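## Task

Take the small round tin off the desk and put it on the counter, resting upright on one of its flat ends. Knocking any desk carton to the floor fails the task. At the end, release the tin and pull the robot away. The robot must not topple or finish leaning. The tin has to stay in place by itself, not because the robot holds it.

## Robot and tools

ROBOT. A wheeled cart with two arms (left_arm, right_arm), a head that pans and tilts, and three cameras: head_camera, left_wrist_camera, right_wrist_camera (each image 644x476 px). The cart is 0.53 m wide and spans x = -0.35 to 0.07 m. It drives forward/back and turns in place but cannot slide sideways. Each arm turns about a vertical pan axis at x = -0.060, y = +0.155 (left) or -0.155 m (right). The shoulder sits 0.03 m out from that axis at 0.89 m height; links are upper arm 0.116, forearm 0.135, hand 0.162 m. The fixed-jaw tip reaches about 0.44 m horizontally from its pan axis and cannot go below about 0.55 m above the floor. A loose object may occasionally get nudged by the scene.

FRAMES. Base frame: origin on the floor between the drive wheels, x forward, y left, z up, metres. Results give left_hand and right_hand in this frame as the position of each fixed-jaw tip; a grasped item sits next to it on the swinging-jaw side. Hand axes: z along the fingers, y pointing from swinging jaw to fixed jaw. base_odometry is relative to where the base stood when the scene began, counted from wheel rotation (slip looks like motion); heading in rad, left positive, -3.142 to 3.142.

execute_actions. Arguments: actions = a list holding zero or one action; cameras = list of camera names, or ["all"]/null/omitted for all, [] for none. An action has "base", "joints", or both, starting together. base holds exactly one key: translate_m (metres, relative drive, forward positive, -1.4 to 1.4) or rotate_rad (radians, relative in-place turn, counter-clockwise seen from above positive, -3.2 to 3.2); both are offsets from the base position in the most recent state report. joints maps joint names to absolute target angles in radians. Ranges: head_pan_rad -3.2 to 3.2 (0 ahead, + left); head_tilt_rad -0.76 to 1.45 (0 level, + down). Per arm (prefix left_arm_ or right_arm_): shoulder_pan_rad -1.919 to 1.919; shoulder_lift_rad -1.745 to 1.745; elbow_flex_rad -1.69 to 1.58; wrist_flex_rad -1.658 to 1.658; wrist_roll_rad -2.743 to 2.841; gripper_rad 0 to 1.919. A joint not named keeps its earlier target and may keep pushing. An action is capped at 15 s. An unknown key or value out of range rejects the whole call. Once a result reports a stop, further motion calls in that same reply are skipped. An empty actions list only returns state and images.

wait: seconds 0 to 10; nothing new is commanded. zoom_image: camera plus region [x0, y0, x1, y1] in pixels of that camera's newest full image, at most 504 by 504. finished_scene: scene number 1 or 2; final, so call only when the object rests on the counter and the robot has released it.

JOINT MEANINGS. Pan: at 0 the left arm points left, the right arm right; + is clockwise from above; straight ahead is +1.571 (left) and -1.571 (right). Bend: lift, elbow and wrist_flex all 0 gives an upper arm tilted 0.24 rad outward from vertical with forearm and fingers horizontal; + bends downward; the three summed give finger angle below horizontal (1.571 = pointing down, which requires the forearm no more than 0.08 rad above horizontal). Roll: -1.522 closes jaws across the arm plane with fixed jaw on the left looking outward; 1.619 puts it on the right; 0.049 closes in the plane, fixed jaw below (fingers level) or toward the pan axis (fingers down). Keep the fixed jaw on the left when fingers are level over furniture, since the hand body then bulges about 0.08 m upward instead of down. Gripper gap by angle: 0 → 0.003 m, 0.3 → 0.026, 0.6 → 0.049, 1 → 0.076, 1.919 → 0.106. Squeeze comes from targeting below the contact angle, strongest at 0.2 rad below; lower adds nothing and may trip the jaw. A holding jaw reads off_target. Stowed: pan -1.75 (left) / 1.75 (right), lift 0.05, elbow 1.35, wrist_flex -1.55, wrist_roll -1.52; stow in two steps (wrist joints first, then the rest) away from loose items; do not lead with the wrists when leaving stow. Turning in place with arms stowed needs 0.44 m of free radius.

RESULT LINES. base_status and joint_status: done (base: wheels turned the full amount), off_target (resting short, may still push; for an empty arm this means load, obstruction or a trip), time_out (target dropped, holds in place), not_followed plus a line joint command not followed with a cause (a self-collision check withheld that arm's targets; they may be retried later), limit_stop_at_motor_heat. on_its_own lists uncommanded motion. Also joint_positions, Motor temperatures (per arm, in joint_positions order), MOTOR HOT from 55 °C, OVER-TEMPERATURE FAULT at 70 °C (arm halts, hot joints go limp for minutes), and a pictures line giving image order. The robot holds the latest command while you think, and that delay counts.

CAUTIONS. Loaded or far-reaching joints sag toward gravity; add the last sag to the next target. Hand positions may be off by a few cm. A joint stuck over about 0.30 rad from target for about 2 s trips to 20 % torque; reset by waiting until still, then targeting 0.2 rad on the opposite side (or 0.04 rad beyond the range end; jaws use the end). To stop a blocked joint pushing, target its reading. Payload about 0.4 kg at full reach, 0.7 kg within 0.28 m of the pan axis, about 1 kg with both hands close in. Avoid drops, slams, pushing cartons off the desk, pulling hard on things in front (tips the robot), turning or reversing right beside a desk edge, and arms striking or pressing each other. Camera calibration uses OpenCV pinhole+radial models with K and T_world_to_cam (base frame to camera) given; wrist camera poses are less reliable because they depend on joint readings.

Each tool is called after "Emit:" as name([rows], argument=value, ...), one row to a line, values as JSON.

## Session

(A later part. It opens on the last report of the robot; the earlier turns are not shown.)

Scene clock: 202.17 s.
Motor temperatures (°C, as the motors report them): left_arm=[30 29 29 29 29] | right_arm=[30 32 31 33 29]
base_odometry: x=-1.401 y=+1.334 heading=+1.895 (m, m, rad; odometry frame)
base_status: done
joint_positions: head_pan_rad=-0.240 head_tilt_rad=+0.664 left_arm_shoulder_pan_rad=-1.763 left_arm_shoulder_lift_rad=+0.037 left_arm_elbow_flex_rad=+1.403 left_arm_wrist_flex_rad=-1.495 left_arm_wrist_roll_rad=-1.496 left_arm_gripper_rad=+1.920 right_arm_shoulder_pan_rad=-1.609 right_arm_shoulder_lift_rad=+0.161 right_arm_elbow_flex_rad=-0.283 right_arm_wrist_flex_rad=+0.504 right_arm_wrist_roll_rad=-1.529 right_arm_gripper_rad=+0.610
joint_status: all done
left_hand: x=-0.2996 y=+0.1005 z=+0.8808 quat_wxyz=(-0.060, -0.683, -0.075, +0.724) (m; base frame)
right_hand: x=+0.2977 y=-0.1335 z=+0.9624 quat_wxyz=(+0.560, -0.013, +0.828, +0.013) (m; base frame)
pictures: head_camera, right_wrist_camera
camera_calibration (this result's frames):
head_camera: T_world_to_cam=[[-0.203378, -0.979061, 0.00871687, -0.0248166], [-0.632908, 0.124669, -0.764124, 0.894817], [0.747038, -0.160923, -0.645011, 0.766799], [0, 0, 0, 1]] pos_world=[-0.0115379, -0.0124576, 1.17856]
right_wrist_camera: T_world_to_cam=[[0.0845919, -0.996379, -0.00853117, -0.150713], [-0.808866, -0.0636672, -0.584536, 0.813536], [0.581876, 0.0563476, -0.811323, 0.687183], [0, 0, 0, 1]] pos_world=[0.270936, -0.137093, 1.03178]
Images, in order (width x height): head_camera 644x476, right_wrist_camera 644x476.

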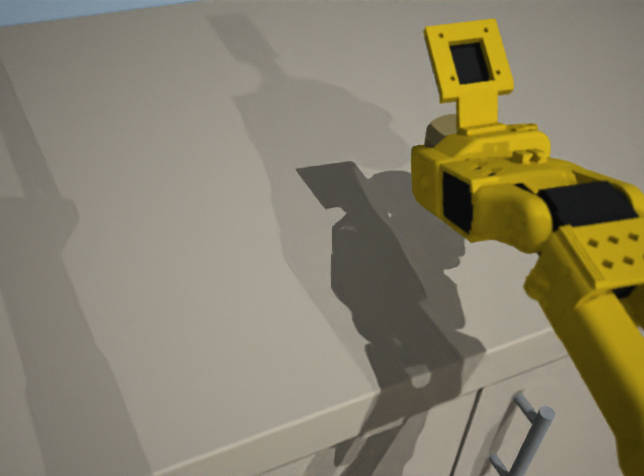

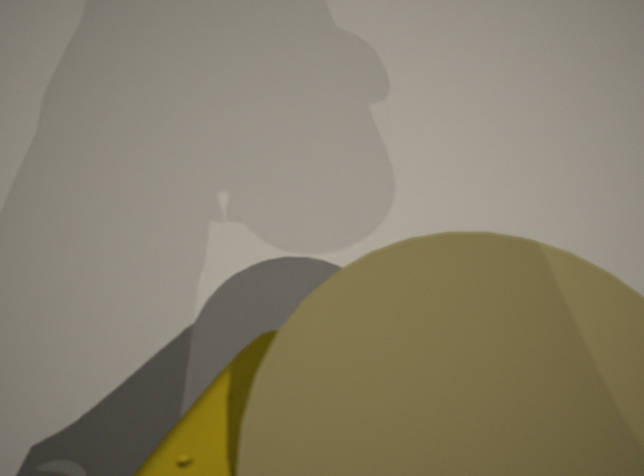

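Emit:
execute_actions([
  {"joints":{"right_arm_shoulder_lift_rad":0.28,"right_arm_wrist_flex_rad":0.36}},
], cameras=["right_wrist_camera"])

Scene clock: 210.30 s.
Motor temperatures (°C, as the motors report them): left_arm=[30 29 29 29 29] | right_arm=[30 32 31 33 29]
base_odometry: x=-1.401 y=+1.334 heading=+1.895 (m, m, rad; odometry frame)
base_status: not commanded
joint_positions: head_pan_rad=-0.240 head_tilt_rad=+0.664 left_arm_shoulder_pan_rad=-1.763 left_arm_shoulder_lift_rad=+0.037 left_arm_elbow_flex_rad=+1.403 left_arm_wrist_flex_rad=-1.495 left_arm_wrist_roll_rad=-1.496 left_arm_gripper_rad=+1.920 right_arm_shoulder_pan_rad=-1.609 right_arm_shoulder_lift_rad=+0.302 right_arm_elbow_flex_rad=-0.283 right_arm_wrist_flex_rad=+0.379 right_arm_wrist_roll_rad=-1.529 right_arm_gripper_rad=+0.610
joint_status: all done
left_hand: x=-0.2996 y=+0.1005 z=+0.8808 quat_wxyz=(-0.060, -0.683, -0.075, +0.724) (m; base frame)
right_hand: x=+0.3129 y=-0.1329 z=+0.9335 quat_wxyz=(+0.553, -0.013, +0.833, +0.013) (m; base frame)
pictures: right_wrist_camera
camera_calibration (this result's frames):
right_wrist_camera: T_world_to_cam=[[0.0844414, -0.996385, -0.00931094, -0.150891], [-0.818606, -0.0640414, -0.570774, 0.799119], [0.568114, 0.0558189, -0.821055, 0.668128], [0, 0, 0, 1]] pos_world=[0.287333, -0.136463, 1.00328]
Images, in order (width x height): right_wrist_camera 644x476.

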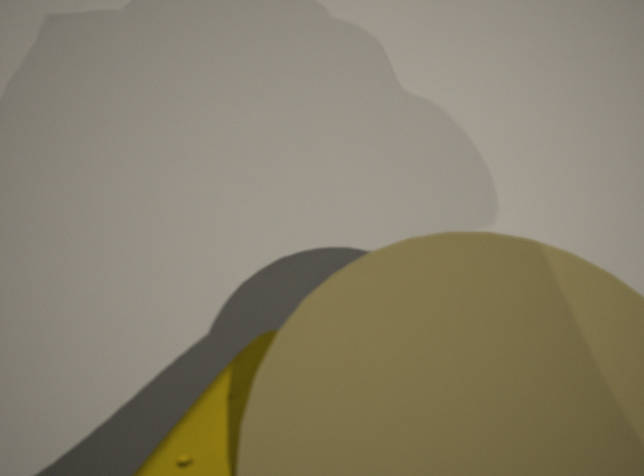

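No contact yet.

Emit:
execute_actions([
  {"joints":{"right_arm_shoulder_lift_rad":0.37,"right_arm_wrist_flex_rad":0.27}},
], cameras=["right_wrist_camera","head_camera"])

Scene clock: 215.33 s.
Motor temperatures (°C, as the motors report them): left_arm=[30 29 29 29 29] | right_arm=[30 32 31 33 29]
base_odometry: x=-1.401 y=+1.334 heading=+1.895 (m, m, rad; odometry frame)
base_status: not commanded
joint_positions: head_pan_rad=-0.240 head_tilt_rad=+0.664 left_arm_shoulder_pan_rad=-1.763 left_arm_shoulder_lift_rad=+0.037 left_arm_elbow_flex_rad=+1.403 left_arm_wrist_flex_rad=-1.495 left_arm_wrist_roll_rad=-1.496 left_arm_gripper_rad=+1.920 right_arm_shoulder_pan_rad=-1.609 right_arm_shoulder_lift_rad=+0.368 right_arm_elbow_flex_rad=-0.283 right_arm_wrist_flex_rad=+0.275 right_arm_wrist_roll_rad=-1.529 right_arm_gripper_rad=+0.610
joint_status: all done
left_hand: x=-0.2996 y=+0.1005 z=+0.8808 quat_wxyz=(-0.060, -0.683, -0.075, +0.724) (m; base frame)
right_hand: x=+0.3215 y=-0.1326 z=+0.9261 quat_wxyz=(+0.569, -0.013, +0.822, +0.013) (m; base frame)
pictures: head_camera, right_wrist_camera
camera_calibration (this result's frames):
head_camera: T_world_to_cam=[[-0.203379, -0.979061, 0.008717, -0.0248168], [-0.632905, 0.124669, -0.764126, 0.89482], [0.74704, -0.160924, -0.645008, 0.766796], [0, 0, 0, 1]] pos_world=[-0.011538, -0.0124575, 1.17856]
right_wrist_camera: T_world_to_cam=[[0.0847643, -0.996373, -0.00753524, -0.153102], [-0.796136, -0.0631783, -0.60181, 0.82358], [0.599151, 0.0570111, -0.798603, 0.626581], [0, 0, 0, 1]] pos_world=[0.293242, -0.136236, 0.994875]
Images, in order (width x height): head_camera 644x476, right_wrist_camera 644x476.

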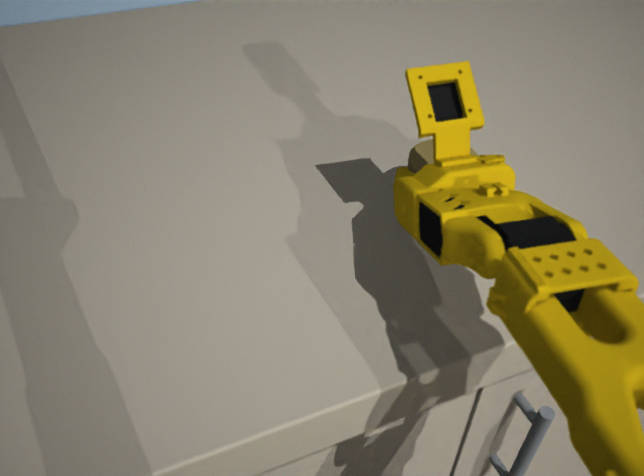

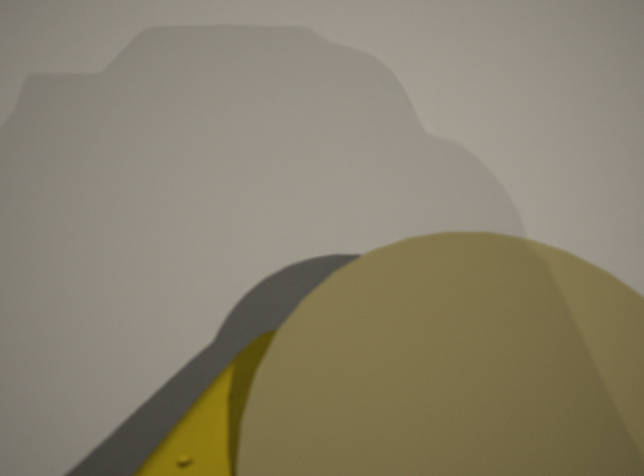

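Contact (shoulder no longer sagging). Release and back straight off.

Emit:
execute_actions([
  {"joints":{"right_arm_shoulder_lift_rad":0.345,"right_arm_gripper_rad":1.0}},
], cameras=["right_wrist_camera"])

Emit:
execute_actions([
  {"base":{"translate_m":-0.45},"joints":{"right_arm_shoulder_lift_rad":0.1,"head_tilt_rad":0.4,"head_pan_rad":0}},
], cameras=["head_camera","right_wrist_camera"])

Scene clock: 221.07 s.
Motor temperatures (°C, as the motors report them): left_arm=[30 29 29 29 29] | right_arm=[30 32 31 33 29]
base_odometry: x=-1.401 y=+1.334 heading=+1.895 (m, m, rad; odometry frame)
base_status: not commanded
joint_positions: head_pan_rad=-0.240 head_tilt_rad=+0.664 left_arm_shoulder_pan_rad=-1.763 left_arm_shoulder_lift_rad=+0.037 left_arm_elbow_flex_rad=+1.403 left_arm_wrist_flex_rad=-1.495 left_arm_wrist_roll_rad=-1.496 left_arm_gripper_rad=+1.920 right_arm_shoulder_pan_rad=-1.609 right_arm_shoulder_lift_rad=+0.368 right_arm_elbow_flex_rad=-0.283 right_arm_wrist_flex_rad=+0.275 right_arm_wrist_roll_rad=-1.529 right_arm_gripper_rad=+0.992
joint_status: all done
left_hand: x=-0.2996 y=+0.1005 z=+0.8808 quat_wxyz=(-0.060, -0.683, -0.075, +0.724) (m; base frame)
right_hand: x=+0.3215 y=-0.1326 z=+0.9261 quat_wxyz=(+0.569, -0.013, +0.822, +0.013) (m; base frame)
pictures: right_wrist_camera
camera_calibration (this result's frames):
right_wrist_camera: T_world_to_cam=[[0.0847643, -0.996373, -0.00753524, -0.153102], [-0.796136, -0.0631783, -0.60181, 0.82358], [0.599151, 0.0570111, -0.798603, 0.626581], [0, 0, 0, 1]] pos_world=[0.293242, -0.136236, 0.994875]
Images, in order (width x height): right_wrist_camera 644x476.

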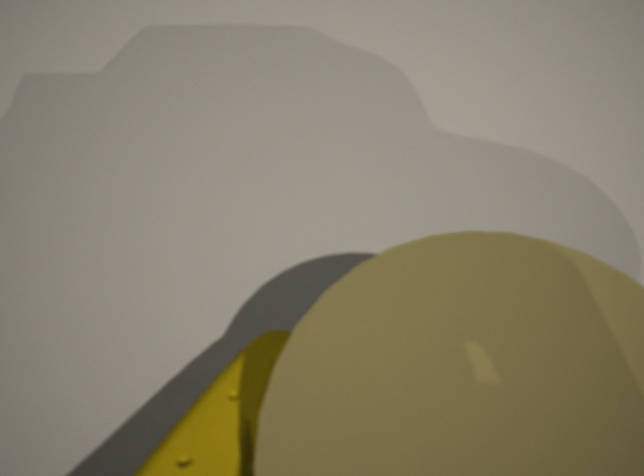

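Scene clock: 224.17 s.
Motor temperatures (°C, as the motors report them): left_arm=[30 29 29 29 29] | right_arm=[30 32 31 33 29]
base_odometry: x=-1.257 y=+0.907 heading=+1.892 (m, m, rad; odometry frame)
base_status: done
joint_positions: head_pan_rad=-0.010 head_tilt_rad=+0.413 left_arm_shoulder_pan_rad=-1.763 left_arm_shoulder_lift_rad=+0.037 left_arm_elbow_flex_rad=+1.403 left_arm_wrist_flex_rad=-1.495 left_arm_wrist_roll_rad=-1.496 left_arm_gripper_rad=+1.920 right_arm_shoulder_pan_rad=-1.609 right_arm_shoulder_lift_rad=+0.148 right_arm_elbow_flex_rad=-0.283 right_arm_wrist_flex_rad=+0.275 right_arm_wrist_roll_rad=-1.529 right_arm_gripper_rad=+0.993
joint_status: all done
left_hand: x=-0.2996 y=+0.1005 z=+0.8808 quat_wxyz=(-0.060, -0.683, -0.075, +0.724) (m; base frame)
right_hand: x=+0.3061 y=-0.1332 z=+1.0019 quat_wxyz=(+0.656, -0.012, +0.755, +0.015) (m; base frame)
pictures: head_camera, right_wrist_camera
camera_calibration (this result's frames):
head_camera: T_world_to_cam=[[0.0220139, -0.99961, 0.0172047, -0.0239927], [-0.434636, -0.0250665, -0.900257, 1.06083], [0.900337, 0.0123404, -0.435018, 0.532303], [0, 0, 0, 1]] pos_world=[-0.0176506, -0.003961, 1.18699]
right_wrist_camera: T_world_to_cam=[[0.0852903, -0.996352, 0.00275501, -0.162283], [-0.646168, -0.057418, -0.761032, 0.971253], [0.758414, 0.0631284, -0.648709, 0.498234], [0, 0, 0, 1]] pos_world=[0.263566, -0.137376, 1.06281]
Images, in order (width x height): head_camera 644x476, right_wrist_camera 644x476.

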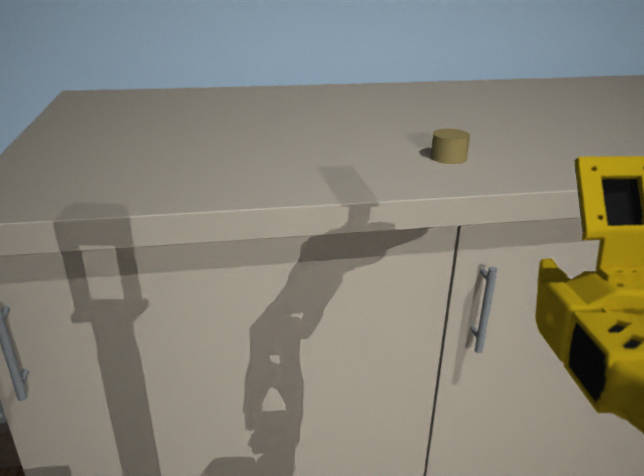

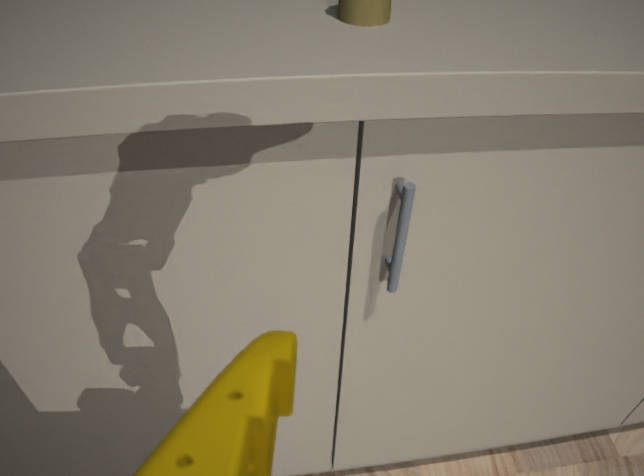

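Emit:
finished_scene(scene=2)

The scene is finished: the task was done.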